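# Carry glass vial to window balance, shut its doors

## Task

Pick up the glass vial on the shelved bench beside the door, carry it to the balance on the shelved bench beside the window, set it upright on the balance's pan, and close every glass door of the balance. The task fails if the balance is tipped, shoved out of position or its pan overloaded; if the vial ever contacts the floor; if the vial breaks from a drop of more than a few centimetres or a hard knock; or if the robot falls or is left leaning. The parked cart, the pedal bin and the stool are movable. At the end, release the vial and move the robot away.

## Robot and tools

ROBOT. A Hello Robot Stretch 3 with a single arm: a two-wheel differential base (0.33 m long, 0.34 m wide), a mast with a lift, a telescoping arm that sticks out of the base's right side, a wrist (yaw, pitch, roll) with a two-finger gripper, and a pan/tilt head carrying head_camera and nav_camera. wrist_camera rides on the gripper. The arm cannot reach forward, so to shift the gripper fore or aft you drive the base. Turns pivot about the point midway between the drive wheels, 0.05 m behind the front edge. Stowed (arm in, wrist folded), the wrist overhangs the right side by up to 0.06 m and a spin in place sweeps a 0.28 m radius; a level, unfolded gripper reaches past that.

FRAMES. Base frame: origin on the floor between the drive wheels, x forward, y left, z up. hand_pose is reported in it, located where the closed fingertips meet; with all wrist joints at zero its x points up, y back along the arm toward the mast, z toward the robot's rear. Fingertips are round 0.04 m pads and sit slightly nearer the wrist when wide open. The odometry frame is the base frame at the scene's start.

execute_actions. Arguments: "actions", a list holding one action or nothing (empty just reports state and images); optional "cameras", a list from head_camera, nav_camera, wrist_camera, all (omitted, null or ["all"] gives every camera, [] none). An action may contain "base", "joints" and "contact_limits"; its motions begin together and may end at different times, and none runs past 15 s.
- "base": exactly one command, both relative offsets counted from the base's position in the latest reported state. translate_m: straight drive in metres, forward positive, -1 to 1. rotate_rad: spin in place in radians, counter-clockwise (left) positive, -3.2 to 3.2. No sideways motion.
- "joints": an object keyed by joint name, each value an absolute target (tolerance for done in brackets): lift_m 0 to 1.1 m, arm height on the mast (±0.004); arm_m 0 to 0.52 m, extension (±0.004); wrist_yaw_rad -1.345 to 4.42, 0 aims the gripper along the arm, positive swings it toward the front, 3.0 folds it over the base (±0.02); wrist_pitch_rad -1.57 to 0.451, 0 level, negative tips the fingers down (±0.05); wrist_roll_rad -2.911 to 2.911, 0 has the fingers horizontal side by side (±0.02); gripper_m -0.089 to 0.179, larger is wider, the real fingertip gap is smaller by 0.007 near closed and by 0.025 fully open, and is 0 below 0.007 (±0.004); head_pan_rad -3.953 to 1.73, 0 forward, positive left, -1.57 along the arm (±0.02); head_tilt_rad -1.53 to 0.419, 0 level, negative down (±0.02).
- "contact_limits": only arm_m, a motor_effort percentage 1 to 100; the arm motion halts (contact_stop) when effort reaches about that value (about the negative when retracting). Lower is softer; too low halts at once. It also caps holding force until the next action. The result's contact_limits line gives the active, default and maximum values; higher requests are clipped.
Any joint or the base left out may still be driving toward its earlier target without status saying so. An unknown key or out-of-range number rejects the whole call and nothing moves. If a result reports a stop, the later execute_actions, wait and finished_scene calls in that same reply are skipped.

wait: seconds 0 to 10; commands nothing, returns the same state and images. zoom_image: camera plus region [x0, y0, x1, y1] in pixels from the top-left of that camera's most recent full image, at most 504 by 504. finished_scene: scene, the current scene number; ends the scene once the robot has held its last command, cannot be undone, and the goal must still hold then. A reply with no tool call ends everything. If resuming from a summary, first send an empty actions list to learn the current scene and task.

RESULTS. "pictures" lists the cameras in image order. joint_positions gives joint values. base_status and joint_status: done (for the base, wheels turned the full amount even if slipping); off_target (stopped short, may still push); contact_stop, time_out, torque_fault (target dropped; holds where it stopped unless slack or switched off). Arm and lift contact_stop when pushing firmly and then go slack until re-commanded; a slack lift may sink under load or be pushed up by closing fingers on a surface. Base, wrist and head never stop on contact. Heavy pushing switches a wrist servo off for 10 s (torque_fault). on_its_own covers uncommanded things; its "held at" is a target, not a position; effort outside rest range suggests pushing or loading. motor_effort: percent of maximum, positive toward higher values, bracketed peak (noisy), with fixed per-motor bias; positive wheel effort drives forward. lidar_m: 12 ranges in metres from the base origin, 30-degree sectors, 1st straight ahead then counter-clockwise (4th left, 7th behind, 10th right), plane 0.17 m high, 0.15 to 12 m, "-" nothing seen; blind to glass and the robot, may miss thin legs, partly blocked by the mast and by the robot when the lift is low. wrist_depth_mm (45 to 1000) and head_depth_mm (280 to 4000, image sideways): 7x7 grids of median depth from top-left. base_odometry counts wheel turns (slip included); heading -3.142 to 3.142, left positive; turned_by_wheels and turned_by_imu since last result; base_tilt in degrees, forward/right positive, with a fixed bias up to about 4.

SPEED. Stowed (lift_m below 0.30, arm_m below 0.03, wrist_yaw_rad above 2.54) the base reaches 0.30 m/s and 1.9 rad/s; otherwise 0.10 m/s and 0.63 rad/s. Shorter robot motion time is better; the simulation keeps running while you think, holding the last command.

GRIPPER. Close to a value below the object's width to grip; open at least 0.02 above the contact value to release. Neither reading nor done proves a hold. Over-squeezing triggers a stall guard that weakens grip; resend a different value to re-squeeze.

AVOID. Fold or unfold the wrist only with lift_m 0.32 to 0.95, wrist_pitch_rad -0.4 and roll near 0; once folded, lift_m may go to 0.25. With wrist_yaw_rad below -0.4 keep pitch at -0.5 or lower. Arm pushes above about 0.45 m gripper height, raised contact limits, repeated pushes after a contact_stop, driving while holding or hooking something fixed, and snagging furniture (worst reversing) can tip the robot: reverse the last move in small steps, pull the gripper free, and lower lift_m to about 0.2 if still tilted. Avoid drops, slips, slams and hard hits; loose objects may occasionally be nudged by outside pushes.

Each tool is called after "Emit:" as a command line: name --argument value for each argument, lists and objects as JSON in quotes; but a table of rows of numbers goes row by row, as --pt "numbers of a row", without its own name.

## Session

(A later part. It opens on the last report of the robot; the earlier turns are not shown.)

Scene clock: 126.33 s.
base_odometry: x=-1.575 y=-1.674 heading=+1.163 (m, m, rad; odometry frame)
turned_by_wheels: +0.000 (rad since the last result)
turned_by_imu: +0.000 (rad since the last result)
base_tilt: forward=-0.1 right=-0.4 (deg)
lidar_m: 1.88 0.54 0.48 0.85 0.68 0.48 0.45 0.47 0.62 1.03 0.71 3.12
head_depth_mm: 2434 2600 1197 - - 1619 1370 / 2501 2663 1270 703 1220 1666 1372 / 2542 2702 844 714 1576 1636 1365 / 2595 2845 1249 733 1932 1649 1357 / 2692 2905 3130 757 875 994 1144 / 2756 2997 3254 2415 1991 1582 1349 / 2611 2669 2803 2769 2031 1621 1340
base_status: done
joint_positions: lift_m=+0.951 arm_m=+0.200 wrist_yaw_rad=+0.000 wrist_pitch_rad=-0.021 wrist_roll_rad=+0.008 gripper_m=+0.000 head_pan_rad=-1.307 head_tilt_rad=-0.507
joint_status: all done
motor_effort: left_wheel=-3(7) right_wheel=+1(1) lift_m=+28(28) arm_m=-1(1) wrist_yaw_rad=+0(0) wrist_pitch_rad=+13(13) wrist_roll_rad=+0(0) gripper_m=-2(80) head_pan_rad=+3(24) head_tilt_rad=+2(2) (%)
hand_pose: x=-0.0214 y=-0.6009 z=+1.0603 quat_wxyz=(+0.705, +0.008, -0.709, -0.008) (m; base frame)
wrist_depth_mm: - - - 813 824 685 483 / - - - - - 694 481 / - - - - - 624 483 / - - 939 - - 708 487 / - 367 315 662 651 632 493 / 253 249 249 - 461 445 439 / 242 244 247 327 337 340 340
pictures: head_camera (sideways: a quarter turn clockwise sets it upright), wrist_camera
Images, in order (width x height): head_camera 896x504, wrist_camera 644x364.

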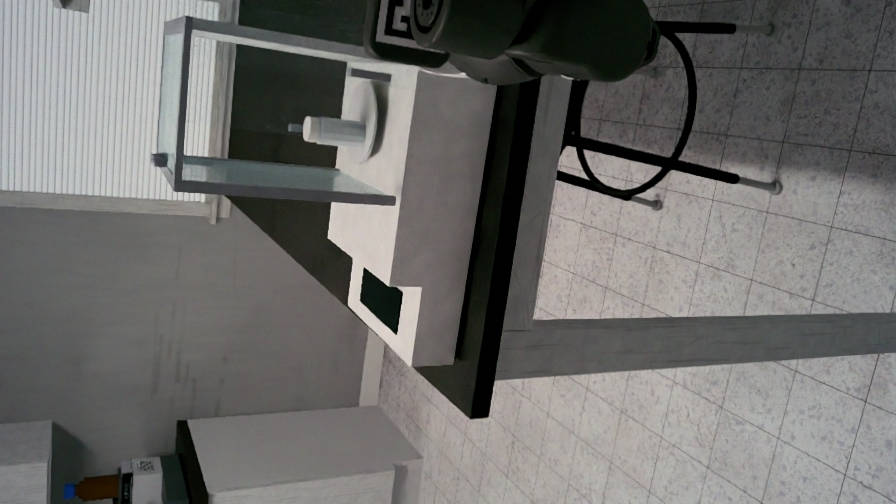

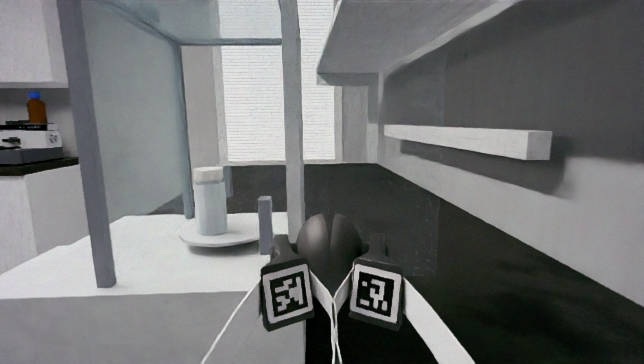

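Emit:
execute_actions --actions '[{"joints":{"arm_m":0.255},"contact_limits":{"arm_m":8}}]' --cameras '["wrist_camera"]'

Emit:
execute_actions --actions '[{"base":{"translate_m":0.05}}]' --cameras '["wrist_camera"]'

Scene clock: 129.03 s.
base_odometry: x=-1.575 y=-1.674 heading=+1.163 (m, m, rad; odometry frame)
turned_by_wheels: +0.000 (rad since the last result)
turned_by_imu: +0.000 (rad since the last result)
base_tilt: forward=-0.2 right=-0.5 (deg)
lidar_m: 1.89 0.54 0.48 0.85 0.68 0.48 0.46 0.47 0.62 1.03 0.72 3.14
head_depth_mm: 2431 2579 1296 - 1886 1613 1367 / 2519 2659 1271 700 1228 1665 1359 / 2542 2697 844 711 1577 1636 1371 / 2607 2899 1248 730 1915 1642 1361 / 2688 2924 3119 757 871 993 1145 / 2740 2991 3261 2434 1969 1580 1342 / 2640 2671 2755 2746 2048 1625 1340
base_status: not commanded
joint_positions: lift_m=+0.951 arm_m=+0.255 wrist_yaw_rad=+0.000 wrist_pitch_rad=-0.021 wrist_roll_rad=+0.008 gripper_m=+0.000 head_pan_rad=-1.307 head_tilt_rad=-0.507
joint_status: all done
motor_effort: left_wheel=-3(2) right_wheel=+1(1) lift_m=+28(28) arm_m=+3(4) wrist_yaw_rad=-1(0) wrist_pitch_rad=+13(13) wrist_roll_rad=+0(0) gripper_m=-2(2) head_pan_rad=+4(3) head_tilt_rad=+2(2) (%)
contact_limits: arm_m 8 (drawing in: default 17, maximum 29; extending or still: default 26, maximum 42)
hand_pose: x=-0.0214 y=-0.6554 z=+1.0603 quat_wxyz=(+0.705, +0.008, -0.709, -0.008) (m; base frame)
wrist_depth_mm: - - - 823 829 689 479 / - - - - - 697 484 / - - - - - 621 476 / - - - - - 700 488 / - 369 269 655 647 621 485 / 237 251 241 - 465 444 444 / 192 189 190 327 333 341 338
pictures: wrist_camera
Images, in order (width x height): wrist_camera 644x364.

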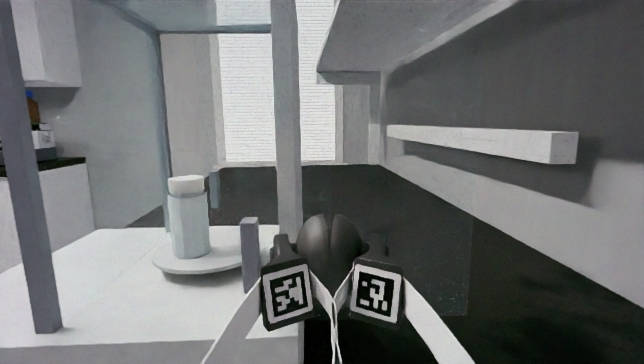

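Scene clock: 131.30 s.
base_odometry: x=-1.555 y=-1.628 heading=+1.163 (m, m, rad; odometry frame)
turned_by_wheels: +0.000 (rad since the last result)
turned_by_imu: +0.000 (rad since the last result)
base_tilt: forward=+0.0 right=-0.7 (deg)
lidar_m: 1.89 0.54 0.45 0.85 0.75 0.53 0.50 0.52 0.69 1.03 0.70 3.12
head_depth_mm: 2434 2593 1394 - 1879 1609 1365 / 2483 2637 813 701 1238 1610 1367 / 2586 2738 1266 715 1868 1616 1361 / 2647 2841 1355 733 1937 1637 1356 / 2655 2904 3191 771 847 973 1116 / 2743 2987 3187 2755 2059 1629 1350 / 2614 2613 2754 2770 2027 1616 1344
base_status: done
joint_positions: lift_m=+0.951 arm_m=+0.255 wrist_yaw_rad=+0.000 wrist_pitch_rad=-0.021 wrist_roll_rad=+0.008 gripper_m=+0.000 head_pan_rad=-1.307 head_tilt_rad=-0.507
joint_status: not commanded
motor_effort: left_wheel=-3(4) right_wheel=+2(6) lift_m=+28(28) arm_m=+3(3) wrist_yaw_rad=+0(1) wrist_pitch_rad=+13(13) wrist_roll_rad=+0(0) gripper_m=-3(3) head_pan_rad=+3(3) head_tilt_rad=+2(3) (%)
hand_pose: x=-0.0214 y=-0.6554 z=+1.0603 quat_wxyz=(+0.705, +0.008, -0.709, -0.008) (m; base frame)
wrist_depth_mm: - - - - 816 729 541 / - - - - - 788 536 / - - - - - 699 503 / - - - - - 778 524 / - 337 293 733 655 640 544 / 322 235 249 - 460 444 441 / 191 190 189 191 327 340 338
pictures: wrist_camera
Images, in order (width x height): wrist_camera 644x364.

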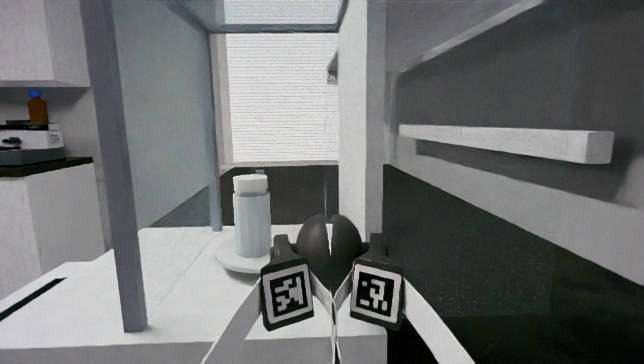

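Emit:
execute_actions --actions '[{"base":{"translate_m":-0.045}}]' --cameras '[]'

Emit:
execute_actions --actions '[{"joints":{"arm_m":0.275},"contact_limits":{"arm_m":7}}]' --cameras '["wrist_camera"]'

Emit:
execute_actions --actions '[{"base":{"translate_m":0.045}}]' --cameras '["wrist_camera"]'

Scene clock: 135.57 s.
base_odometry: x=-1.573 y=-1.669 heading=+1.163 (m, m, rad; odometry frame)
turned_by_wheels: +0.000 (rad since the last result)
turned_by_imu: +0.000 (rad since the last result)
base_tilt: forward=-0.1 right=-0.6 (deg)
lidar_m: 1.88 0.54 0.48 0.85 0.69 0.48 0.46 0.47 0.63 1.14 0.71 3.14
head_depth_mm: 2445 2588 1404 - 1901 1585 1367 / 2490 2677 1176 707 1232 1654 1368 / 2597 2677 857 716 1697 1597 1365 / 2646 2826 1245 730 1941 1633 1362 / 2714 2909 3093 758 862 986 1149 / 2761 2945 3245 2638 1965 1631 1354 / 2623 2670 2742 2731 2040 1627 1340
base_status: done
joint_positions: lift_m=+0.951 arm_m=+0.255 wrist_yaw_rad=+0.066 wrist_pitch_rad=-0.021 wrist_roll_rad=+0.008 gripper_m=+0.000 head_pan_rad=-1.307 head_tilt_rad=-0.507
joint_status: not commanded
on_its_own: wrist_yaw_rad is held at +0.064, not at your +0.000, by its stall guard, which is not easing now
motor_effort: left_wheel=-3(11) right_wheel=+1(15) lift_m=+28(29) arm_m=+3(3) wrist_yaw_rad=-1(31) wrist_pitch_rad=+12(13) wrist_roll_rad=+0(0) gripper_m=-3(10) head_pan_rad=+3(4) head_tilt_rad=+2(2) (%)
hand_pose: x=-0.0047 y=-0.6549 z=+1.0602 quat_wxyz=(+0.704, +0.031, -0.709, +0.015) (m; base frame)
wrist_depth_mm: - - - - 827 757 534 / - - - - - 811 532 / - - - - - 723 491 / - - - - - 807 514 / - 366 284 725 655 635 541 / 253 250 249 - 461 440 442 / 197 195 193 197 328 340 338
pictures: none
No camera images: the call's "cameras" was empty. Leave "cameras" out to get every camera's image.

Scene clock: 136.20 s.
base_odometry: x=-1.573 y=-1.669 heading=+1.163 (m, m, rad; odometry frame)
turned_by_wheels: +0.000 (rad since the last result)
turned_by_imu: +0.000 (rad since the last result)
base_tilt: forward=-0.2 right=-0.5 (deg)
lidar_m: 1.87 0.54 0.48 0.85 0.69 0.48 0.46 0.47 0.63 1.14 0.71 3.11
head_depth_mm: 2437 2586 1395 - 1901 1575 1368 / 2490 2671 1228 710 1242 1659 1369 / 2545 2674 857 715 1703 1594 1365 / 2632 2844 1255 733 1930 1636 1361 / 2657 2909 3122 759 867 986 1143 / 2746 2991 3238 2623 1989 1619 1351 / 2573 2676 2805 2763 2008 1617 1352
base_status: not commanded
joint_positions: lift_m=+0.951 arm_m=+0.258 wrist_yaw_rad=+0.073 wrist_pitch_rad=-0.023 wrist_roll_rad=+0.008 gripper_m=+0.000 head_pan_rad=-1.307 head_tilt_rad=-0.507
joint_status: arm_m contact_stop (moved +0.003 of +0.020)
on_its_own: wrist_yaw_rad is held at +0.064, not at your +0.000, by its stall guard, which is not easing now; arm_m is slack since a contact_stop, until your next command for it (your +0.275 is given up)
motor_effort: left_wheel=-2(3) right_wheel=+0(1) lift_m=+29(29) arm_m=+1(7) wrist_yaw_rad=-5(7) wrist_pitch_rad=+14(14) wrist_roll_rad=+0(1) gripper_m=-3(3) head_pan_rad=+3(3) head_tilt_rad=+2(2) (%)
contact_limits: arm_m 7 (drawing in: default 17, maximum 29; extending or still: default 26, maximum 42)
hand_pose: x=-0.0027 y=-0.6582 z=+1.0599 quat_wxyz=(+0.704, +0.034, -0.709, +0.017) (m; base frame)
wrist_depth_mm: - - - - 833 754 546 / - - - - - 835 543 / - - - - - 772 498 / - - 383 - - 829 521 / - 367 271 754 643 645 545 / 251 236 248 - 466 442 441 / 196 194 192 196 332 338 336
pictures: wrist_camera
Images, in order (width x height): wrist_camera 644x364.

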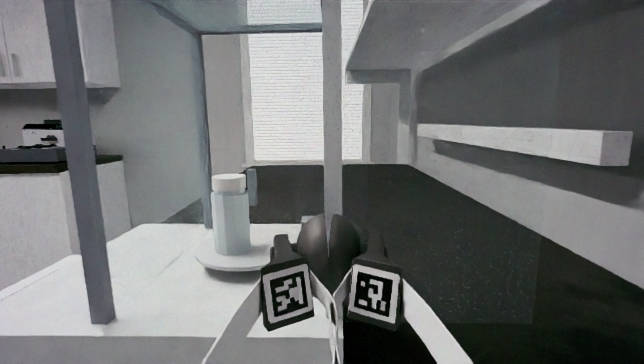

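not run: a stop came earlier in this reply.

Emit:
execute_actions --actions '[{"joints":{"arm_m":0.22}}]' --cameras '[]'

Emit:
execute_actions --actions '[{"joints":{"wrist_yaw_rad":0.0},"base":{"translate_m":-0.01}}]' --cameras '["wrist_camera"]'

Emit:
execute_actions --actions '[{"joints":{"arm_m":0.268},"contact_limits":{"arm_m":7}}]' --cameras '["wrist_camera","head_camera"]'

Scene clock: 138.47 s.
base_odometry: x=-1.573 y=-1.669 heading=+1.163 (m, m, rad; odometry frame)
turned_by_wheels: +0.000 (rad since the last result)
turned_by_imu: +0.000 (rad since the last result)
base_tilt: forward=+0.0 right=-0.5 (deg)
lidar_m: 1.88 0.54 0.48 0.85 0.68 0.48 0.46 0.47 0.62 1.14 0.71 3.13
head_depth_mm: 2456 2584 1289 - - 1568 1372 / 2509 2692 1193 699 1263 1651 1364 / 2588 2649 861 713 1705 1595 1368 / 2631 2869 1255 730 1930 1647 1363 / 2666 2902 3142 755 868 990 1148 / 2774 3003 3221 2635 1981 1632 1359 / 2586 2692 2782 2740 2067 1642 1347
base_status: not commanded
joint_positions: lift_m=+0.951 arm_m=+0.220 wrist_yaw_rad=+0.065 wrist_pitch_rad=-0.022 wrist_roll_rad=+0.008 gripper_m=+0.000 head_pan_rad=-1.307 head_tilt_rad=-0.507
joint_status: all done
on_its_own: wrist_yaw_rad is held at +0.064, not at your +0.000, by its stall guard, which is not easing now
motor_effort: left_wheel=-2(3) right_wheel=+1(1) lift_m=+29(29) arm_m=-2(3) wrist_yaw_rad=-1(5) wrist_pitch_rad=+13(14) wrist_roll_rad=+0(0) gripper_m=-2(3) head_pan_rad=+3(4) head_tilt_rad=+2(2) (%)
hand_pose: x=-0.0048 y=-0.6203 z=+1.0601 quat_wxyz=(+0.704, +0.031, -0.709, +0.015) (m; base frame)
wrist_depth_mm: - - - - 836 751 531 / - - - - - 806 536 / - - - - - 714 513 / - - 918 - - 809 516 / - 366 307 657 642 645 542 / 269 237 249 - 463 445 444 / 233 231 230 231 333 339 337
pictures: none
No camera images: the call's "cameras" was empty. Leave "cameras" out to get every camera's image.

Scene clock: 140.63 s.
base_odometry: x=-1.577 y=-1.679 heading=+1.163 (m, m, rad; odometry frame)
turned_by_wheels: +0.000 (rad since the last result)
turned_by_imu: +0.000 (rad since the last result)
base_tilt: forward=+0.0 right=-0.7 (deg)
lidar_m: 1.88 0.54 0.48 0.85 0.67 0.47 0.45 0.46 0.61 1.03 0.72 3.13
head_depth_mm: 2461 2576 1292 - - 1606 1373 / 2524 2651 1185 702 1233 1636 1366 / 2569 2660 866 715 1557 1594 1359 / 2596 2858 1247 732 1917 1645 1359 / 2698 2942 3161 756 880 996 1145 / 2721 2928 3237 2381 1991 1588 1353 / 2639 2668 2771 2734 2039 1603 1342
base_status: done
joint_positions: lift_m=+0.951 arm_m=+0.220 wrist_yaw_rad=+0.002 wrist_pitch_rad=-0.022 wrist_roll_rad=+0.008 gripper_m=+0.000 head_pan_rad=-1.307 head_tilt_rad=-0.507
joint_status: all done
motor_effort: left_wheel=-3(7) right_wheel=+1(4) lift_m=+28(29) arm_m=-1(1) wrist_yaw_rad=-1(1) wrist_pitch_rad=+13(13) wrist_roll_rad=+0(0) gripper_m=-3(3) head_pan_rad=+3(3) head_tilt_rad=+2(3) (%)
hand_pose: x=-0.0210 y=-0.6208 z=+1.0601 quat_wxyz=(+0.705, +0.009, -0.710, -0.008) (m; base frame)
wrist_depth_mm: - - - 910 831 683 472 / - - - - - 697 479 / - - - - - 615 477 / - - - - - 694 482 / - 366 296 644 656 623 485 / 237 251 248 - 458 442 442 / 222 222 226 328 335 341 338
pictures: wrist_camera
Images, in order (width x height): wrist_camera 644x364.

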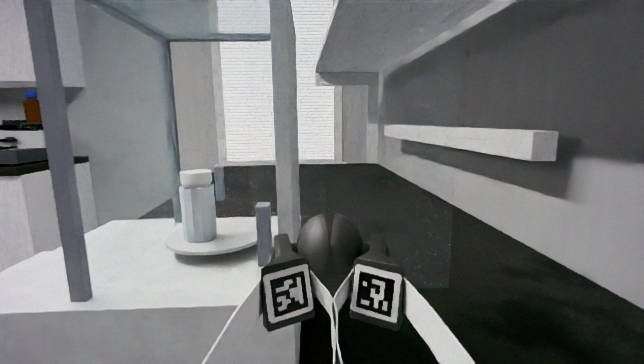

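Scene clock: 142.10 s.
base_odometry: x=-1.577 y=-1.679 heading=+1.163 (m, m, rad; odometry frame)
turned_by_wheels: +0.000 (rad since the last result)
turned_by_imu: +0.000 (rad since the last result)
base_tilt: forward=+0.0 right=-0.6 (deg)
lidar_m: 1.88 0.54 0.49 0.85 0.67 0.47 0.45 0.46 0.61 1.03 0.72 3.12
head_depth_mm: 2439 2600 1288 - 1880 1626 1376 / 2519 2703 1185 704 1224 1643 1370 / 2581 2684 871 716 1570 1605 1369 / 2612 2834 1250 729 1932 1651 1364 / 2717 2935 3145 758 879 998 1146 / 2733 3014 3263 2394 1990 1583 1351 / 2619 2674 2751 2764 2048 1623 1340
base_status: not commanded
joint_positions: lift_m=+0.951 arm_m=+0.268 wrist_yaw_rad=+0.001 wrist_pitch_rad=-0.022 wrist_roll_rad=+0.008 gripper_m=+0.000 head_pan_rad=-1.307 head_tilt_rad=-0.507
joint_status: all done
motor_effort: left_wheel=-2(2) right_wheel=+1(1) lift_m=+29(28) arm_m=+3(4) wrist_yaw_rad=-1(1) wrist_pitch_rad=+13(13) wrist_roll_rad=+0(0) gripper_m=-3(3) head_pan_rad=+3(3) head_tilt_rad=+2(3) (%)
contact_limits: arm_m 7 (drawing in: default 17, maximum 29; extending or still: default 26, maximum 42)
hand_pose: x=-0.0211 y=-0.6684 z=+1.0601 quat_wxyz=(+0.705, +0.009, -0.710, -0.008) (m; base frame)
wrist_depth_mm: - - - - 829 686 473 / - - - - - 684 478 / - - - - - 610 466 / - - - - - 697 477 / - 334 253 661 653 614 482 / 251 249 233 - 462 441 442 / 188 189 188 329 333 341 337
pictures: head_camera (sideways: a quarter turn clockwise sets it upright), wrist_camera
Images, in order (width x height): head_camera 896x504, wrist_camera 644x364.

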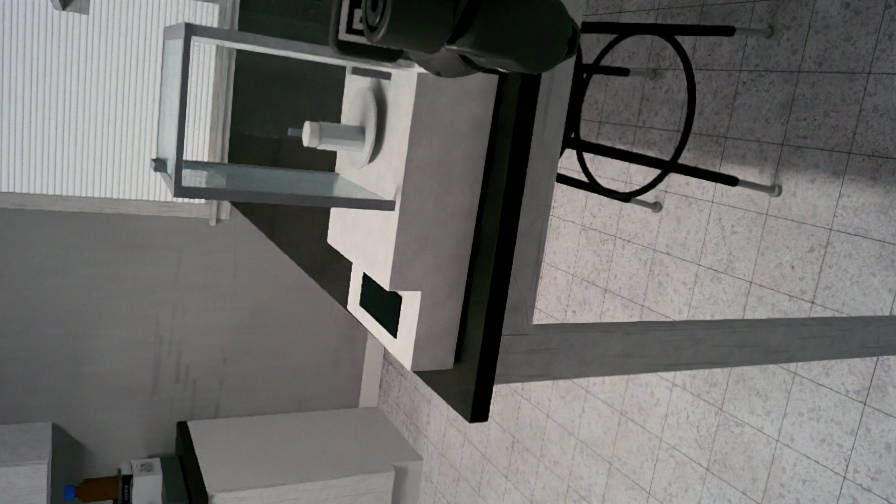

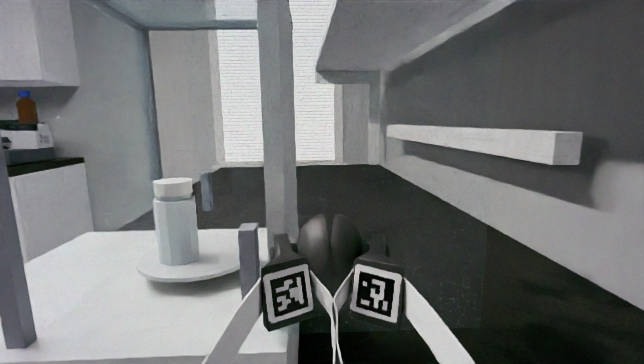

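Balance unmoved; door just opened fully.

Emit:
execute_actions --actions '[{"base":{"translate_m":0.06}}]' --cameras '["wrist_camera"]'

Scene clock: 144.40 s.
base_odometry: x=-1.553 y=-1.623 heading=+1.163 (m, m, rad; odometry frame)
turned_by_wheels: +0.000 (rad since the last result)
turned_by_imu: +0.000 (rad since the last result)
base_tilt: forward=+0.0 right=-0.7 (deg)
lidar_m: 1.89 0.54 0.45 0.85 0.76 0.54 0.51 0.52 0.70 1.03 0.69 3.12
head_depth_mm: 2447 2593 1400 - 1880 1655 1364 / 2494 2680 814 700 1245 1623 1376 / 2574 2726 1266 712 1879 1652 1360 / 2589 2831 2988 741 1869 1611 1359 / 2661 2882 3173 771 858 970 1119 / 2755 2956 3141 2796 2055 1614 1352 / 2618 2631 2728 2720 2046 1630 1342
base_status: done
joint_positions: lift_m=+0.951 arm_m=+0.268 wrist_yaw_rad=-0.010 wrist_pitch_rad=-0.022 wrist_roll_rad=+0.008 gripper_m=+0.000 head_pan_rad=-1.307 head_tilt_rad=-0.507
joint_status: not commanded
motor_effort: left_wheel=-6(7) right_wheel=+5(11) lift_m=+28(29) arm_m=+3(3) wrist_yaw_rad=+7(6) wrist_pitch_rad=+13(13) wrist_roll_rad=+0(0) gripper_m=-2(3) head_pan_rad=+4(3) head_tilt_rad=+3(3) (%)
hand_pose: x=-0.0241 y=-0.6684 z=+1.0600 quat_wxyz=(+0.705, +0.004, -0.710, -0.012) (m; base frame)
wrist_depth_mm: - - - - 751 718 530 / - - - - - 772 537 / - - - - - 687 498 / - - - - - 785 517 / - 335 292 730 601 645 543 / 323 235 247 - 462 445 438 / 191 181 188 183 309 340 338
pictures: wrist_camera
Images, in order (width x height): wrist_camera 644x364.

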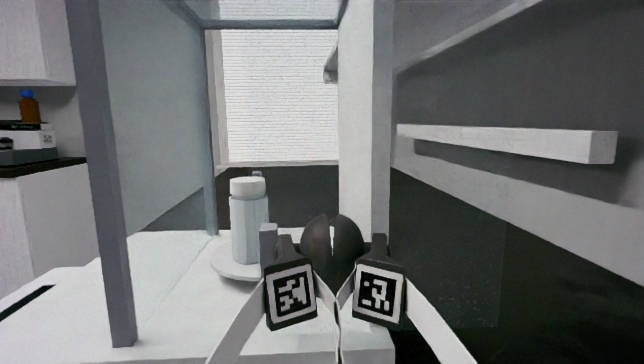

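Emit:
execute_actions --actions '[{"base":{"translate_m":0.062}}]' --cameras '["wrist_camera","head_camera"]'

Scene clock: 146.73 s.
base_odometry: x=-1.529 y=-1.567 heading=+1.163 (m, m, rad; odometry frame)
turned_by_wheels: +0.000 (rad since the last result)
turned_by_imu: +0.000 (rad since the last result)
base_tilt: forward=-0.1 right=-0.6 (deg)
lidar_m: 1.91 0.54 0.42 0.86 0.85 0.60 0.57 0.59 0.78 0.68 0.68 3.13
head_depth_mm: 2471 2573 1400 - 1880 1610 1360 / 2499 2703 1278 697 1274 1619 1381 / 2551 2732 1260 720 1874 1656 1363 / 2621 2821 3057 741 810 931 1081 / 2670 2950 3181 2793 2056 1653 1343 / 2736 2933 3090 2782 2063 1633 1351 / 2558 2525 2655 2736 2047 1620 1345
base_status: done
joint_positions: lift_m=+0.951 arm_m=+0.268 wrist_yaw_rad=-0.014 wrist_pitch_rad=-0.024 wrist_roll_rad=+0.008 gripper_m=+0.000 head_pan_rad=-1.307 head_tilt_rad=-0.507
joint_status: not commanded
motor_effort: left_wheel=-6(7) right_wheel=+6(8) lift_m=+28(28) arm_m=+4(5) wrist_yaw_rad=+10(10) wrist_pitch_rad=+14(14) wrist_roll_rad=+0(0) gripper_m=-4(4) head_pan_rad=+3(3) head_tilt_rad=+2(2) (%)
hand_pose: x=-0.0250 y=-0.6681 z=+1.0597 quat_wxyz=(+0.705, +0.004, -0.710, -0.014) (m; base frame)
wrist_depth_mm: - - - - 293 199 602 / - - - - 293 201 601 / - - - - 297 202 554 / - - - - 300 738 599 / - - 329 713 272 544 592 / - 284 234 - 236 394 439 / 256 189 187 179 179 310 339
pictures: head_camera (sideways: a quarter turn clockwise sets it upright), wrist_camera
Images, in order (width x height): head_camera 896x504, wrist_camera 644x364.

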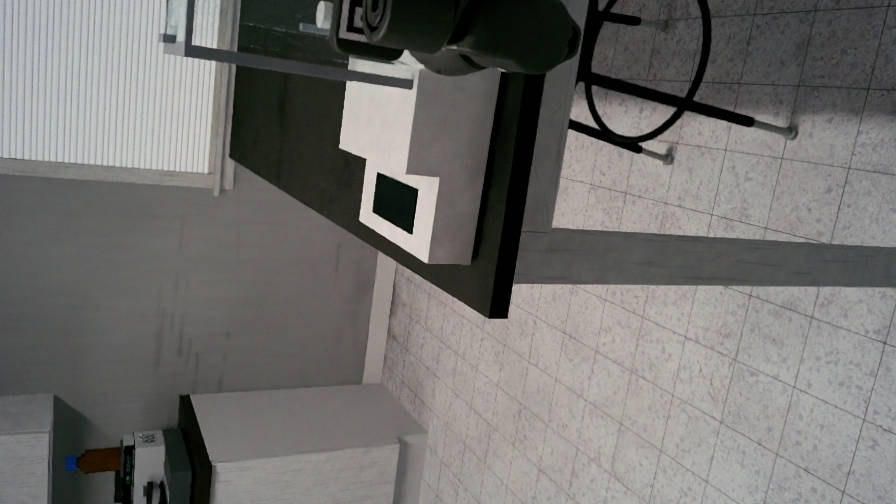

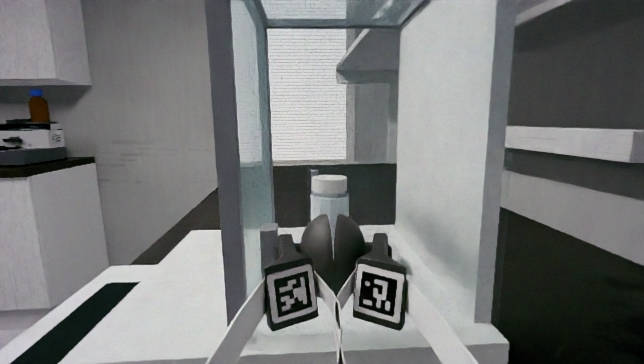

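Emit:
execute_actions --actions '[{"base":{"translate_m":0.011}}]' --cameras '["wrist_camera"]'

Scene clock: 148.70 s.
base_odometry: x=-1.524 y=-1.556 heading=+1.162 (m, m, rad; odometry frame)
turned_by_wheels: +0.000 (rad since the last result)
turned_by_imu: +0.000 (rad since the last result)
base_tilt: forward=-0.1 right=-0.6 (deg)
lidar_m: 1.91 0.54 0.41 0.73 0.87 0.61 0.58 0.60 0.79 0.68 0.68 3.14
head_depth_mm: 2440 2562 1297 - 1880 1624 1367 / 2480 2669 1276 701 1268 1604 1375 / 2571 2797 1261 721 1886 1648 1364 / 2598 2851 3026 746 811 936 1088 / 2677 2901 3136 2722 2056 1632 1353 / 2756 2912 3077 2745 2049 1640 1352 / 2536 2500 2647 2760 2057 1620 1332
base_status: done
joint_positions: lift_m=+0.951 arm_m=+0.268 wrist_yaw_rad=-0.015 wrist_pitch_rad=-0.024 wrist_roll_rad=+0.008 gripper_m=+0.000 head_pan_rad=-1.307 head_tilt_rad=-0.507
joint_status: not commanded
motor_effort: left_wheel=-7(8) right_wheel=+5(12) lift_m=+28(29) arm_m=+5(5) wrist_yaw_rad=+9(10) wrist_pitch_rad=+14(15) wrist_roll_rad=+0(0) gripper_m=-4(3) head_pan_rad=+3(3) head_tilt_rad=+2(3) (%)
hand_pose: x=-0.0252 y=-0.6680 z=+1.0596 quat_wxyz=(+0.704, +0.004, -0.710, -0.014) (m; base frame)
wrist_depth_mm: - - - - 323 190 622 / - - - - 327 205 608 / - - - - 330 207 573 / - - - 907 334 209 614 / - - 307 357 300 227 588 / - 305 247 - 247 228 437 / 260 189 187 179 180 194 338
pictures: wrist_camera
Images, in order (width x height): wrist_camera 644x364.

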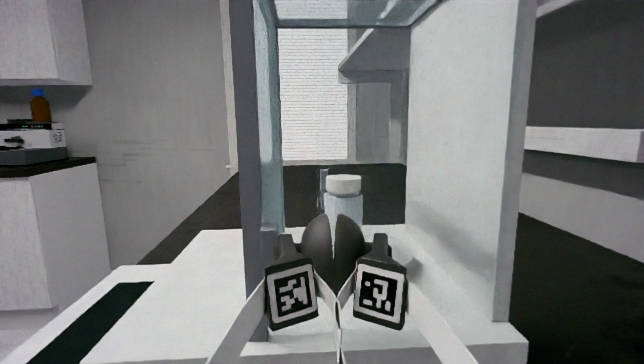

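Emit:
execute_actions --actions '[{"base":{"translate_m":0.006}}]' --cameras '["wrist_camera"]'

Scene clock: 150.07 s.
base_odometry: x=-1.522 y=-1.551 heading=+1.162 (m, m, rad; odometry frame)
turned_by_wheels: -0.001 (rad since the last result)
turned_by_imu: -0.001 (rad since the last result)
base_tilt: forward=+0.0 right=-0.7 (deg)
lidar_m: 1.92 0.54 0.41 0.73 0.87 0.62 0.59 0.60 0.80 0.68 0.68 3.10
head_depth_mm: 2437 2568 1353 - 1907 1613 1363 / 2492 2664 1275 698 1282 1618 1369 / 2556 2747 1275 725 1871 1657 1362 / 2606 2850 3050 765 810 925 1082 / 2685 2912 3108 2757 2042 1634 1348 / 2746 2919 3105 2792 2050 1625 1357 / 2534 2556 2611 2686 2052 1627 1351
base_status: done
joint_positions: lift_m=+0.951 arm_m=+0.268 wrist_yaw_rad=-0.024 wrist_pitch_rad=-0.024 wrist_roll_rad=+0.008 gripper_m=+0.000 head_pan_rad=-1.307 head_tilt_rad=-0.507
joint_status: not commanded
on_its_own: wrist_yaw_rad is at rest, and its effort (+15) is outside its rest range (-12 to +12)
motor_effort: left_wheel=-10(11) right_wheel=+10(10) lift_m=+29(29) arm_m=+5(5) wrist_yaw_rad=+15(16) wrist_pitch_rad=+14(14) wrist_roll_rad=+0(0) gripper_m=-4(5) head_pan_rad=+3(3) head_tilt_rad=+1(2) (%)
hand_pose: x=-0.0277 y=-0.6680 z=+1.0596 quat_wxyz=(+0.704, +0.000, -0.710, -0.017) (m; base frame)
wrist_depth_mm: - - - - 322 192 611 / - - - - 324 206 606 / - - - - 329 210 562 / - - - - 331 210 618 / - - 331 356 301 230 580 / - 306 248 - 250 230 441 / 261 189 184 186 180 194 337
pictures: wrist_camera
Images, in order (width x height): wrist_camera 644x364.

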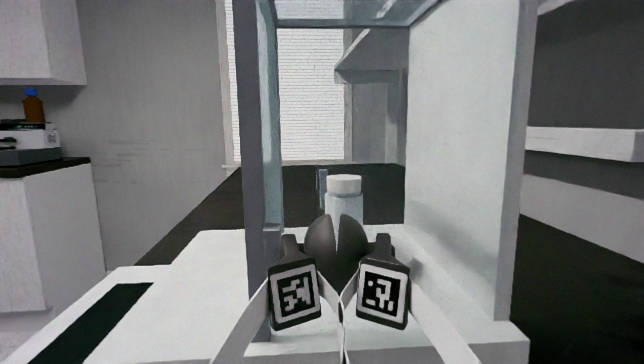

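Emit:
execute_actions --actions '[{"base":{"translate_m":-0.01},"joints":{"arm_m":0.2}}]' --cameras '[]'

Emit:
execute_actions --actions '[{"base":{"translate_m":-0.24},"joints":{"head_pan_rad":-1.5,"wrist_yaw_rad":0.15}}]' --cameras '[]'

Emit:
execute_actions --actions '[{"joints":{"arm_m":0.4},"contact_limits":{"arm_m":9}}]'

Scene clock: 153.90 s.
base_odometry: x=-1.526 y=-1.560 heading=+1.162 (m, m, rad; odometry frame)
turned_by_wheels: +0.000 (rad since the last result)
turned_by_imu: +0.001 (rad since the last result)
base_tilt: forward=-0.2 right=-0.6 (deg)
lidar_m: 1.92 0.54 0.42 0.74 0.86 0.61 0.58 0.60 0.79 0.68 0.68 3.12
head_depth_mm: 2485 2581 824 - - 1617 1362 / 2517 2673 1273 696 1482 1570 1360 / 2546 2742 1262 720 1867 1644 1366 / 2587 2866 3076 744 822 914 1076 / 2667 2916 3175 2779 2072 1632 1351 / 2706 2936 3082 2746 2058 1641 1358 / 2593 2536 2643 2713 2025 1619 1350
base_status: done
joint_positions: lift_m=+0.951 arm_m=+0.200 wrist_yaw_rad=-0.040 wrist_pitch_rad=-0.023 wrist_roll_rad=+0.008 gripper_m=+0.000 head_pan_rad=-1.307 head_tilt_rad=-0.507
joint_status: all done
on_its_own: wrist_yaw_rad is held at -0.041, not at your +0.000, by its stall guard, which is not easing now
motor_effort: left_wheel=-1(7) right_wheel=+0(6) lift_m=+28(28) arm_m=-1(6) wrist_yaw_rad=+0(4) wrist_pitch_rad=+13(15) wrist_roll_rad=+0(0) gripper_m=-2(4) head_pan_rad=+3(3) head_tilt_rad=+2(2) (%)
hand_pose: x=-0.0318 y=-0.6006 z=+1.0600 quat_wxyz=(+0.704, -0.006, -0.710, -0.022) (m; base frame)
wrist_depth_mm: - - - - 284 766 583 / - - - - 320 855 592 / - - - - 325 812 567 / - - - - 330 863 598 / - - 329 348 301 637 586 / - 285 248 - 262 443 439 / 260 239 242 247 254 340 338
pictures: none
No camera images: the call's "cameras" was empty. Leave "cameras" out to get every camera's image.

Scene clock: 157.27 s.
base_odometry: x=-1.621 y=-1.780 heading=+1.162 (m, m, rad; odometry frame)
turned_by_wheels: +0.000 (rad since the last result)
turned_by_imu: -0.001 (rad since the last result)
base_tilt: forward=-0.1 right=-0.6 (deg)
lidar_m: 1.88 0.56 0.61 0.85 0.51 0.36 0.34 0.35 0.46 0.73 0.77 3.12
head_depth_mm: 546 1237 1206 - - 896 1050 / 547 1963 1374 - - 1535 1210 / 556 2685 1374 - - 1644 1364 / 2541 2687 1250 815 1798 1595 1355 / 2577 1749 751 727 1623 1596 1357 / 2586 2738 842 725 1904 1634 1353 / 2591 2771 1123 727 1950 1626 1275
base_status: done
joint_positions: lift_m=+0.951 arm_m=+0.200 wrist_yaw_rad=+0.148 wrist_pitch_rad=-0.023 wrist_roll_rad=+0.008 gripper_m=+0.000 head_pan_rad=-1.493 head_tilt_rad=-0.507
joint_status: all done
motor_effort: left_wheel=-1(7) right_wheel=+0(4) lift_m=+28(28) arm_m=-1(1) wrist_yaw_rad=+3(2) wrist_pitch_rad=+14(14) wrist_roll_rad=+0(0) gripper_m=-2(3) head_pan_rad=-4(18) head_tilt_rad=+2(2) (%)
hand_pose: x=+0.0163 y=-0.5980 z=+1.0600 quat_wxyz=(+0.703, +0.061, -0.707, +0.044) (m; base frame)
wrist_depth_mm: - - 363 - 830 684 441 / - - 324 - - 713 445 / - - 323 - - 608 442 / - - 366 - - 710 447 / 340 340 327 793 647 597 444 / 277 269 280 - 459 443 421 / 283 274 270 344 334 340 339
pictures: none
No camera images: the call's "cameras" was empty. Leave "cameras" out to get every camera's image.

Scene clock: 159.97 s.
base_odometry: x=-1.621 y=-1.780 heading=+1.162 (m, m, rad; odometry frame)
turned_by_wheels: +0.000 (rad since the last result)
turned_by_imu: +0.000 (rad since the last result)
base_tilt: forward=+0.1 right=-0.6 (deg)
lidar_m: 1.87 0.56 0.61 0.84 0.51 0.36 0.34 0.35 0.46 0.73 0.77 3.12
head_depth_mm: 546 1229 1110 790 797 899 1042 / 548 1969 - 769 1681 1515 1206 / 556 2675 - 776 1869 1660 1362 / 2564 2689 1242 814 1801 1596 1350 / 2569 1754 755 727 1633 1587 1350 / 2598 2694 842 728 1905 1613 1353 / 2583 2782 1124 729 1980 1625 1282
base_status: not commanded
joint_positions: lift_m=+0.951 arm_m=+0.400 wrist_yaw_rad=+0.149 wrist_pitch_rad=-0.022 wrist_roll_rad=+0.008 gripper_m=+0.000 head_pan_rad=-1.493 head_tilt_rad=-0.507
joint_status: all done
motor_effort: left_wheel=-1(1) right_wheel=+0(0) lift_m=+29(28) arm_m=+2(3) wrist_yaw_rad=+1(2) wrist_pitch_rad=+13(14) wrist_roll_rad=+0(0) gripper_m=-3(3) head_pan_rad=-4(4) head_tilt_rad=+3(2) (%)
contact_limits: arm_m 9 (drawing in: default 17, maximum 29; extending or still: default 26, maximum 42)
hand_pose: x=+0.0166 y=-0.7976 z=+1.0602 quat_wxyz=(+0.703, +0.061, -0.707, +0.045) (m; base frame)
wrist_depth_mm: 137 177 - - 830 692 431 / 137 178 - - - 690 430 / 137 178 - - - 587 389 / 137 178 - - - 688 370 / 138 178 655 795 663 586 433 / 138 179 427 - 462 443 412 / 138 179 312 341 333 339 337
pictures: head_camera (sideways: a quarter turn clockwise sets it upright), nav_camera (sideways: a quarter turn counterclockwise sets it upright), wrist_camera
Images, in order (width x height): head_camera 896x504, nav_camera 672x504, wrist_camera 644x364.

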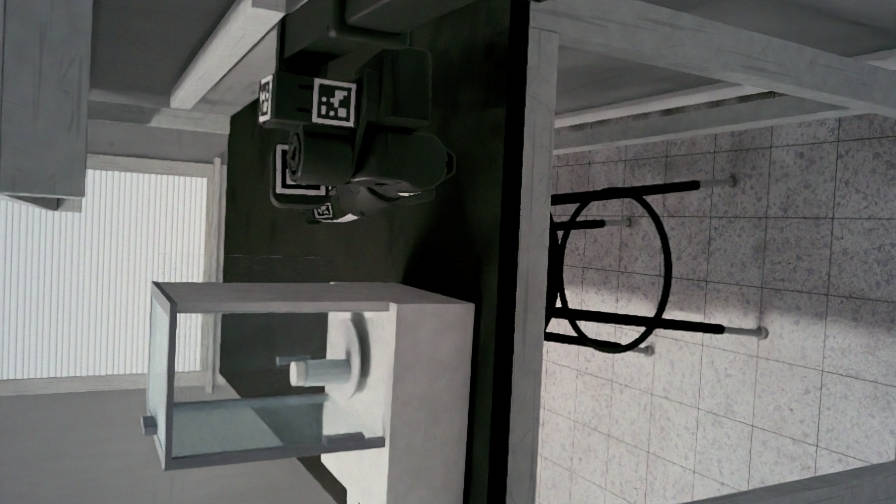

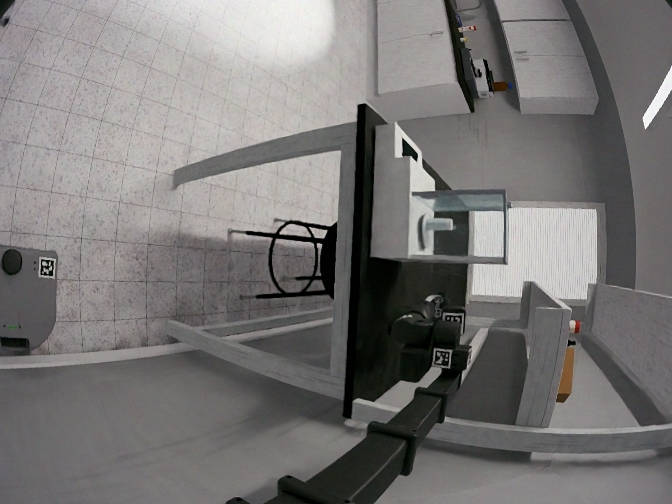

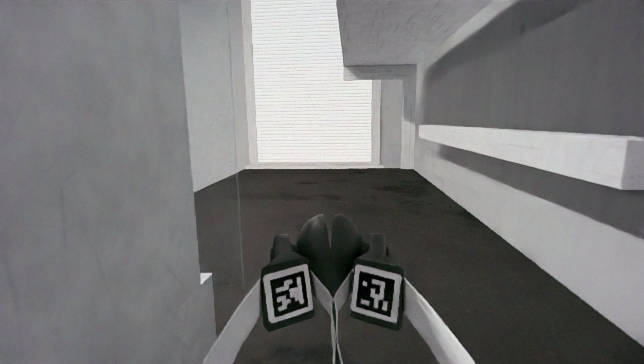

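Emit:
execute_actions --actions '[{"joints":{"arm_m":0.465},"contact_limits":{"arm_m":9}}]' --cameras '["wrist_camera"]'

Emit:
execute_actions --actions '[{"joints":{"wrist_yaw_rad":0.36}}]' --cameras '["wrist_camera","head_camera"]'

Scene clock: 164.90 s.
base_odometry: x=-1.621 y=-1.780 heading=+1.162 (m, m, rad; odometry frame)
turned_by_wheels: +0.000 (rad since the last result)
turned_by_imu: +0.000 (rad since the last result)
base_tilt: forward=+0.0 right=-0.5 (deg)
lidar_m: 1.87 0.56 0.61 0.84 0.51 0.36 0.34 0.35 0.46 0.73 0.77 3.12
head_depth_mm: 544 1238 - 789 795 899 1050 / 549 1957 - 821 1661 1519 1216 / 555 2679 - 781 1886 1650 1365 / 2539 2665 1246 815 1815 1607 1364 / 2546 1762 759 724 1631 1581 1356 / 2570 2710 841 726 1911 1625 1341 / 2598 2765 1126 724 1962 1619 1283
base_status: not commanded
joint_positions: lift_m=+0.951 arm_m=+0.465 wrist_yaw_rad=+0.149 wrist_pitch_rad=-0.022 wrist_roll_rad=+0.008 gripper_m=+0.000 head_pan_rad=-1.493 head_tilt_rad=-0.507
joint_status: all done
motor_effort: left_wheel=-1(1) right_wheel=+1(0) lift_m=+28(28) arm_m=+3(2) wrist_yaw_rad=+0(0) wrist_pitch_rad=+13(13) wrist_roll_rad=+0(0) gripper_m=-3(2) head_pan_rad=-3(4) head_tilt_rad=+2(2) (%)
contact_limits: arm_m 9 (drawing in: default 17, maximum 29; extending or still: default 26, maximum 42)
hand_pose: x=+0.0166 y=-0.8626 z=+1.0602 quat_wxyz=(+0.703, +0.061, -0.707, +0.045) (m; base frame)
wrist_depth_mm: 136 - - - 831 685 429 / 136 - - - - 686 427 / 137 - - - - 586 389 / 137 - - - - 683 369 / 137 564 669 804 635 591 426 / 137 403 453 - 457 440 408 / 137 181 343 341 334 338 338
pictures: wrist_camera
Images, in order (width x height): wrist_camera 644x364.

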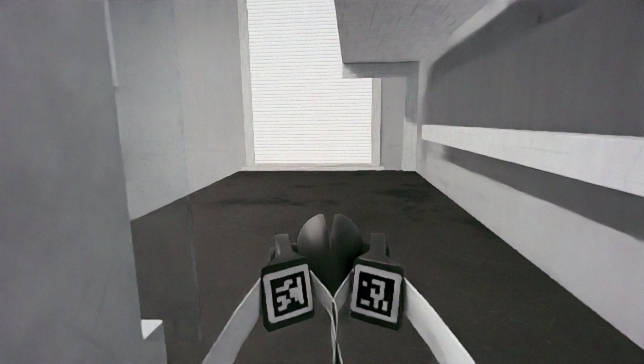

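Scene clock: 165.77 s.
base_odometry: x=-1.621 y=-1.780 heading=+1.162 (m, m, rad; odometry frame)
turned_by_wheels: +0.000 (rad since the last result)
turned_by_imu: +0.000 (rad since the last result)
base_tilt: forward=-0.1 right=-0.7 (deg)
lidar_m: 1.87 0.56 0.60 0.84 0.51 0.36 0.34 0.35 0.46 0.73 0.77 3.12
head_depth_mm: 547 1235 - 790 797 899 1049 / 547 1961 - 826 1677 1525 1213 / 555 2698 - 780 1881 1637 1367 / 2540 2673 1196 813 1818 1587 1345 / 2539 1734 757 725 1641 1585 1349 / 2569 2740 844 726 1905 1636 1341 / 2581 2743 1115 728 1968 1627 1283
base_status: not commanded
joint_positions: lift_m=+0.951 arm_m=+0.465 wrist_yaw_rad=+0.358 wrist_pitch_rad=-0.022 wrist_roll_rad=+0.008 gripper_m=+0.000 head_pan_rad=-1.493 head_tilt_rad=-0.507
joint_status: all done
motor_effort: left_wheel=-1(2) right_wheel=+1(1) lift_m=+28(28) arm_m=+3(3) wrist_yaw_rad=+1(1) wrist_pitch_rad=+13(13) wrist_roll_rad=+0(1) gripper_m=-3(2) head_pan_rad=-4(4) head_tilt_rad=+2(3) (%)
hand_pose: x=+0.0681 y=-0.8492 z=+1.0602 quat_wxyz=(+0.695, +0.134, -0.697, +0.118) (m; base frame)
wrist_depth_mm: 96 114 165 - - 847 699 / 96 115 166 - - - 699 / 97 116 168 - - - 600 / 97 117 170 - - - 679 / 98 118 173 804 643 632 587 / 99 119 163 - 462 445 438 / 99 120 164 340 333 339 336
pictures: head_camera (sideways: a quarter turn clockwise sets it upright), wrist_camera
Images, in order (width x height): head_camera 896x504, wrist_camera 644x364.

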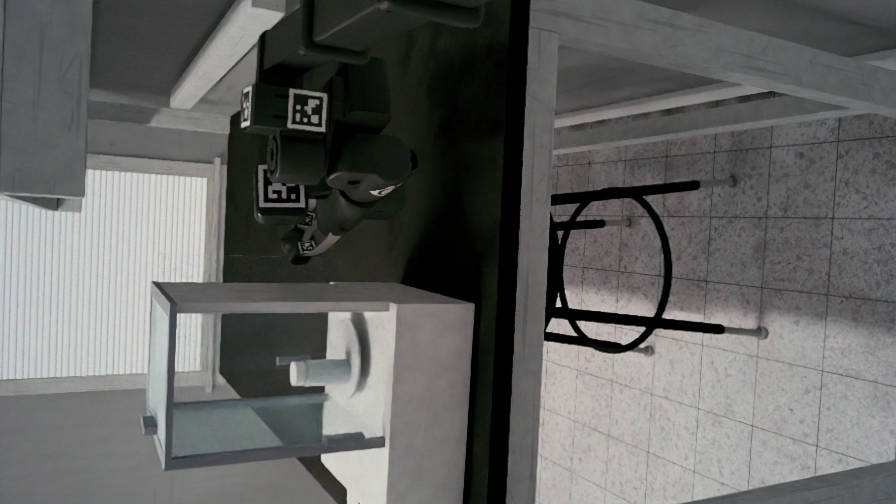

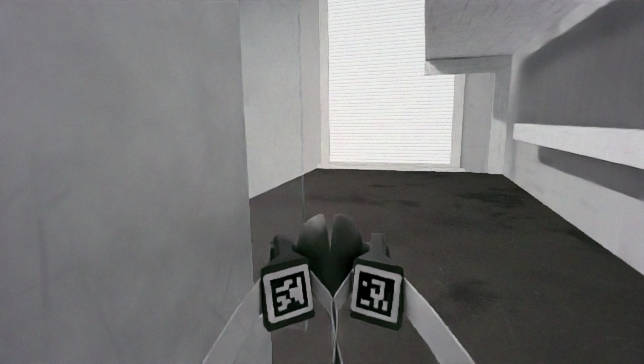

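Emit:
execute_actions --actions '[{"joints":{"wrist_yaw_rad":0.17}}]' --cameras '[]'

Emit:
execute_actions --actions '[{"joints":{"arm_m":0.505},"contact_limits":{"arm_m":9}}]' --cameras '[]'

Emit:
execute_actions --actions '[{"joints":{"wrist_yaw_rad":0.42}}]' --cameras '["wrist_camera","head_camera"]'

Scene clock: 167.87 s.
base_odometry: x=-1.621 y=-1.780 heading=+1.162 (m, m, rad; odometry frame)
turned_by_wheels: +0.000 (rad since the last result)
turned_by_imu: +0.000 (rad since the last result)
base_tilt: forward=+0.1 right=-0.4 (deg)
lidar_m: 1.88 0.56 0.61 0.84 0.51 0.36 0.34 0.35 0.46 0.73 0.77 3.14
head_depth_mm: 548 1229 - 788 797 899 1048 / 548 1956 - 826 1672 1522 1200 / 556 2697 - 782 1872 1644 1361 / 2545 2726 1247 817 1821 1596 1362 / 2550 1751 757 723 1635 1587 1351 / 2585 2665 839 726 1911 1633 1355 / 2590 2740 1120 731 1974 1621 1279
base_status: not commanded
joint_positions: lift_m=+0.951 arm_m=+0.465 wrist_yaw_rad=+0.172 wrist_pitch_rad=-0.022 wrist_roll_rad=+0.008 gripper_m=+0.000 head_pan_rad=-1.493 head_tilt_rad=-0.507
joint_status: all done
motor_effort: left_wheel=-1(1) right_wheel=+0(0) lift_m=+28(28) arm_m=+3(3) wrist_yaw_rad=-1(2) wrist_pitch_rad=+13(13) wrist_roll_rad=+0(0) gripper_m=-2(3) head_pan_rad=-4(3) head_tilt_rad=+3(3) (%)
hand_pose: x=+0.0223 y=-0.8616 z=+1.0602 quat_wxyz=(+0.703, +0.069, -0.706, +0.053) (m; base frame)
wrist_depth_mm: 133 - - - 828 688 447 / 133 - - - - 731 448 / 134 - - - - 618 404 / 134 172 - - - 731 381 / 134 173 676 791 641 617 448 / 134 173 451 - 456 444 419 / 134 173 345 341 331 340 335
pictures: none
No camera images: the call's "cameras" was empty. Leave "cameras" out to get every camera's image.

Scene clock: 169.23 s.
base_odometry: x=-1.621 y=-1.780 heading=+1.162 (m, m, rad; odometry frame)
turned_by_wheels: +0.000 (rad since the last result)
turned_by_imu: +0.000 (rad since the last result)
base_tilt: forward=-0.1 right=-0.5 (deg)
lidar_m: 1.88 0.56 0.60 0.85 0.51 0.36 0.34 0.35 0.46 0.73 0.77 3.13
head_depth_mm: 545 1234 - 791 797 902 1046 / 548 1979 - 823 1675 1523 1201 / 557 2736 - 819 1890 1651 1364 / 2547 2683 1245 815 1794 1588 1365 / 2552 1746 756 725 1628 1586 1355 / 2570 2738 836 725 1920 1632 1349 / 2586 2752 1126 728 1985 1621 1283
base_status: not commanded
joint_positions: lift_m=+0.951 arm_m=+0.505 wrist_yaw_rad=+0.172 wrist_pitch_rad=-0.022 wrist_roll_rad=+0.008 gripper_m=+0.000 head_pan_rad=-1.493 head_tilt_rad=-0.507
joint_status: all done
motor_effort: left_wheel=-1(1) right_wheel=+0(1) lift_m=+29(28) arm_m=+3(1) wrist_yaw_rad=-1(1) wrist_pitch_rad=+13(13) wrist_roll_rad=+0(0) gripper_m=-2(2) head_pan_rad=-3(4) head_tilt_rad=+3(2) (%)
contact_limits: arm_m 9 (drawing in: default 17, maximum 29; extending or still: default 26, maximum 42)
hand_pose: x=+0.0222 y=-0.9017 z=+1.0602 quat_wxyz=(+0.703, +0.069, -0.706, +0.052) (m; base frame)
wrist_depth_mm: - - - - 837 688 440 / - - - - - 722 448 / - - - - - 618 397 / - - - - - 718 383 / 136 666 661 794 641 614 442 / 135 462 455 - 459 443 419 / 136 350 343 340 332 337 338
pictures: none
No camera images: the call's "cameras" was empty. Leave "cameras" out to get every camera's image.

Scene clock: 170.77 s.
base_odometry: x=-1.621 y=-1.780 heading=+1.162 (m, m, rad; odometry frame)
turned_by_wheels: +0.000 (rad since the last result)
turned_by_imu: +0.000 (rad since the last result)
base_tilt: forward=+0.0 right=-0.5 (deg)
lidar_m: 1.88 0.56 0.61 0.84 0.51 0.36 0.34 0.35 0.46 0.73 0.76 3.14
head_depth_mm: 547 1225 - 787 798 899 1044 / 548 1968 - 823 1685 1523 1205 / 554 2645 - 819 1879 1639 1372 / 2551 2720 1153 812 1801 1597 1362 / 2514 1758 761 725 1637 1575 1354 / 2574 2682 845 726 1912 1631 1346 / 2568 2793 1123 726 1977 1629 1286
base_status: not commanded
joint_positions: lift_m=+0.951 arm_m=+0.505 wrist_yaw_rad=+0.403 wrist_pitch_rad=-0.021 wrist_roll_rad=+0.008 gripper_m=+0.000 head_pan_rad=-1.493 head_tilt_rad=-0.507
joint_status: all done
motor_effort: left_wheel=-5(7) right_wheel=+4(6) lift_m=+28(28) arm_m=+2(3) wrist_yaw_rad=+11(12) wrist_pitch_rad=+13(13) wrist_roll_rad=+0(0) gripper_m=-4(3) head_pan_rad=-3(4) head_tilt_rad=+2(3) (%)
hand_pose: x=+0.0789 y=-0.8851 z=+1.0604 quat_wxyz=(+0.692, +0.150, -0.694, +0.134) (m; base frame)
wrist_depth_mm: 90 107 - - - 839 739 / 91 108 - - - - 786 / 91 109 - - - - 666 / 92 110 - - - - 767 / 93 110 557 765 657 642 626 / 93 111 151 - 456 439 437 / 94 112 151 325 326 337 337
pictures: head_camera (sideways: a quarter turn clockwise sets it upright), wrist_camera
Images, in order (width x height): head_camera 896x504, wrist_camera 644x364.

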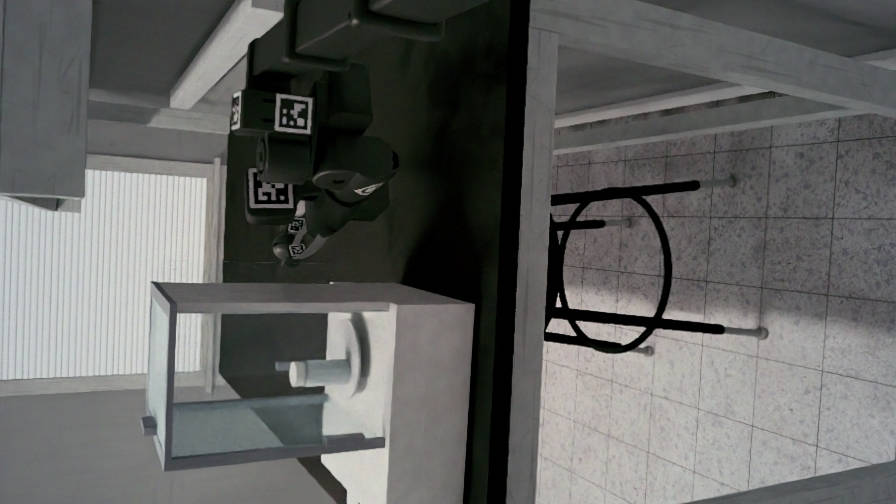

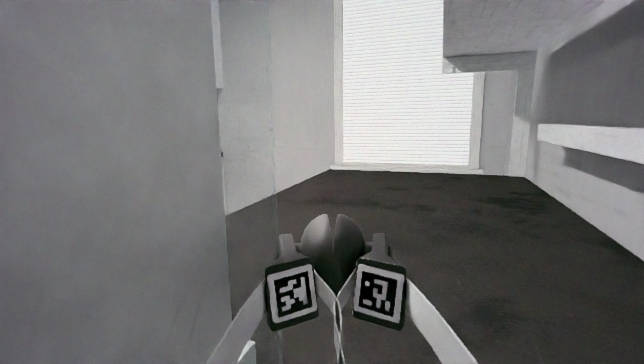

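Pushing. About 2 cm to the plate.

Emit:
execute_actions --actions '[{"base":{"translate_m":0.022},"joints":{"head_pan_rad":-1.3}}]' --cameras '["wrist_camera","head_camera"]'

Scene clock: 172.80 s.
base_odometry: x=-1.613 y=-1.760 heading=+1.161 (m, m, rad; odometry frame)
turned_by_wheels: +0.000 (rad since the last result)
turned_by_imu: +0.000 (rad since the last result)
base_tilt: forward=-0.1 right=-0.5 (deg)
lidar_m: 1.89 0.54 0.56 0.85 0.54 0.38 0.36 0.37 0.49 0.83 0.75 3.13
head_depth_mm: 2412 2621 - 790 749 1574 1337 / 2534 2642 1099 825 1359 1606 1378 / 2565 2041 824 717 1657 1599 1365 / 2618 2784 869 736 1929 1644 1362 / 2676 2889 915 750 2006 1640 1353 / 2745 2984 3214 772 904 1009 1199 / 2783 2861 2971 2406 1967 1625 1340
base_status: done
joint_positions: lift_m=+0.951 arm_m=+0.505 wrist_yaw_rad=+0.406 wrist_pitch_rad=-0.021 wrist_roll_rad=+0.008 gripper_m=+0.000 head_pan_rad=-1.307 head_tilt_rad=-0.507
joint_status: all done
motor_effort: left_wheel=-5(7) right_wheel=+4(8) lift_m=+28(28) arm_m=+1(1) wrist_yaw_rad=+10(12) wrist_pitch_rad=+12(13) wrist_roll_rad=+0(0) gripper_m=-4(4) head_pan_rad=+3(19) head_tilt_rad=+2(2) (%)
hand_pose: x=+0.0795 y=-0.8848 z=+1.0604 quat_wxyz=(+0.692, +0.151, -0.693, +0.134) (m; base frame)
wrist_depth_mm: - 82 114 - - 843 768 / - 82 116 - - - 858 / - 83 117 - - - 780 / - 84 118 - - - 826 / - 84 120 797 646 636 640 / - 85 115 - 459 444 437 / - 86 115 336 327 339 335
pictures: head_camera (sideways: a quarter turn clockwise sets it upright), wrist_camera
Images, in order (width x height): head_camera 896x504, wrist_camera 644x364.

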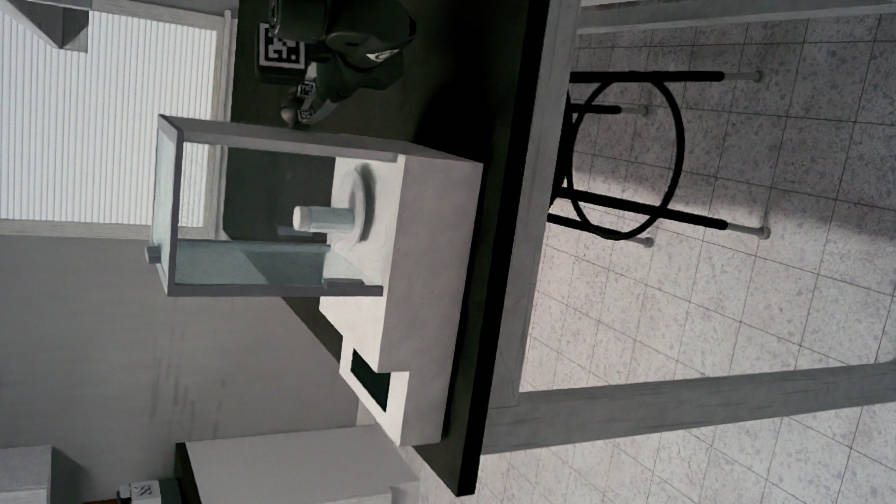

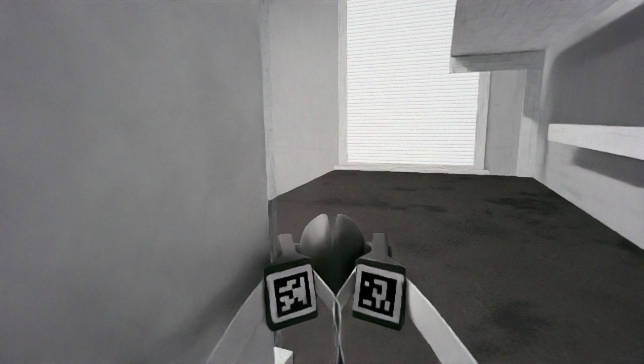

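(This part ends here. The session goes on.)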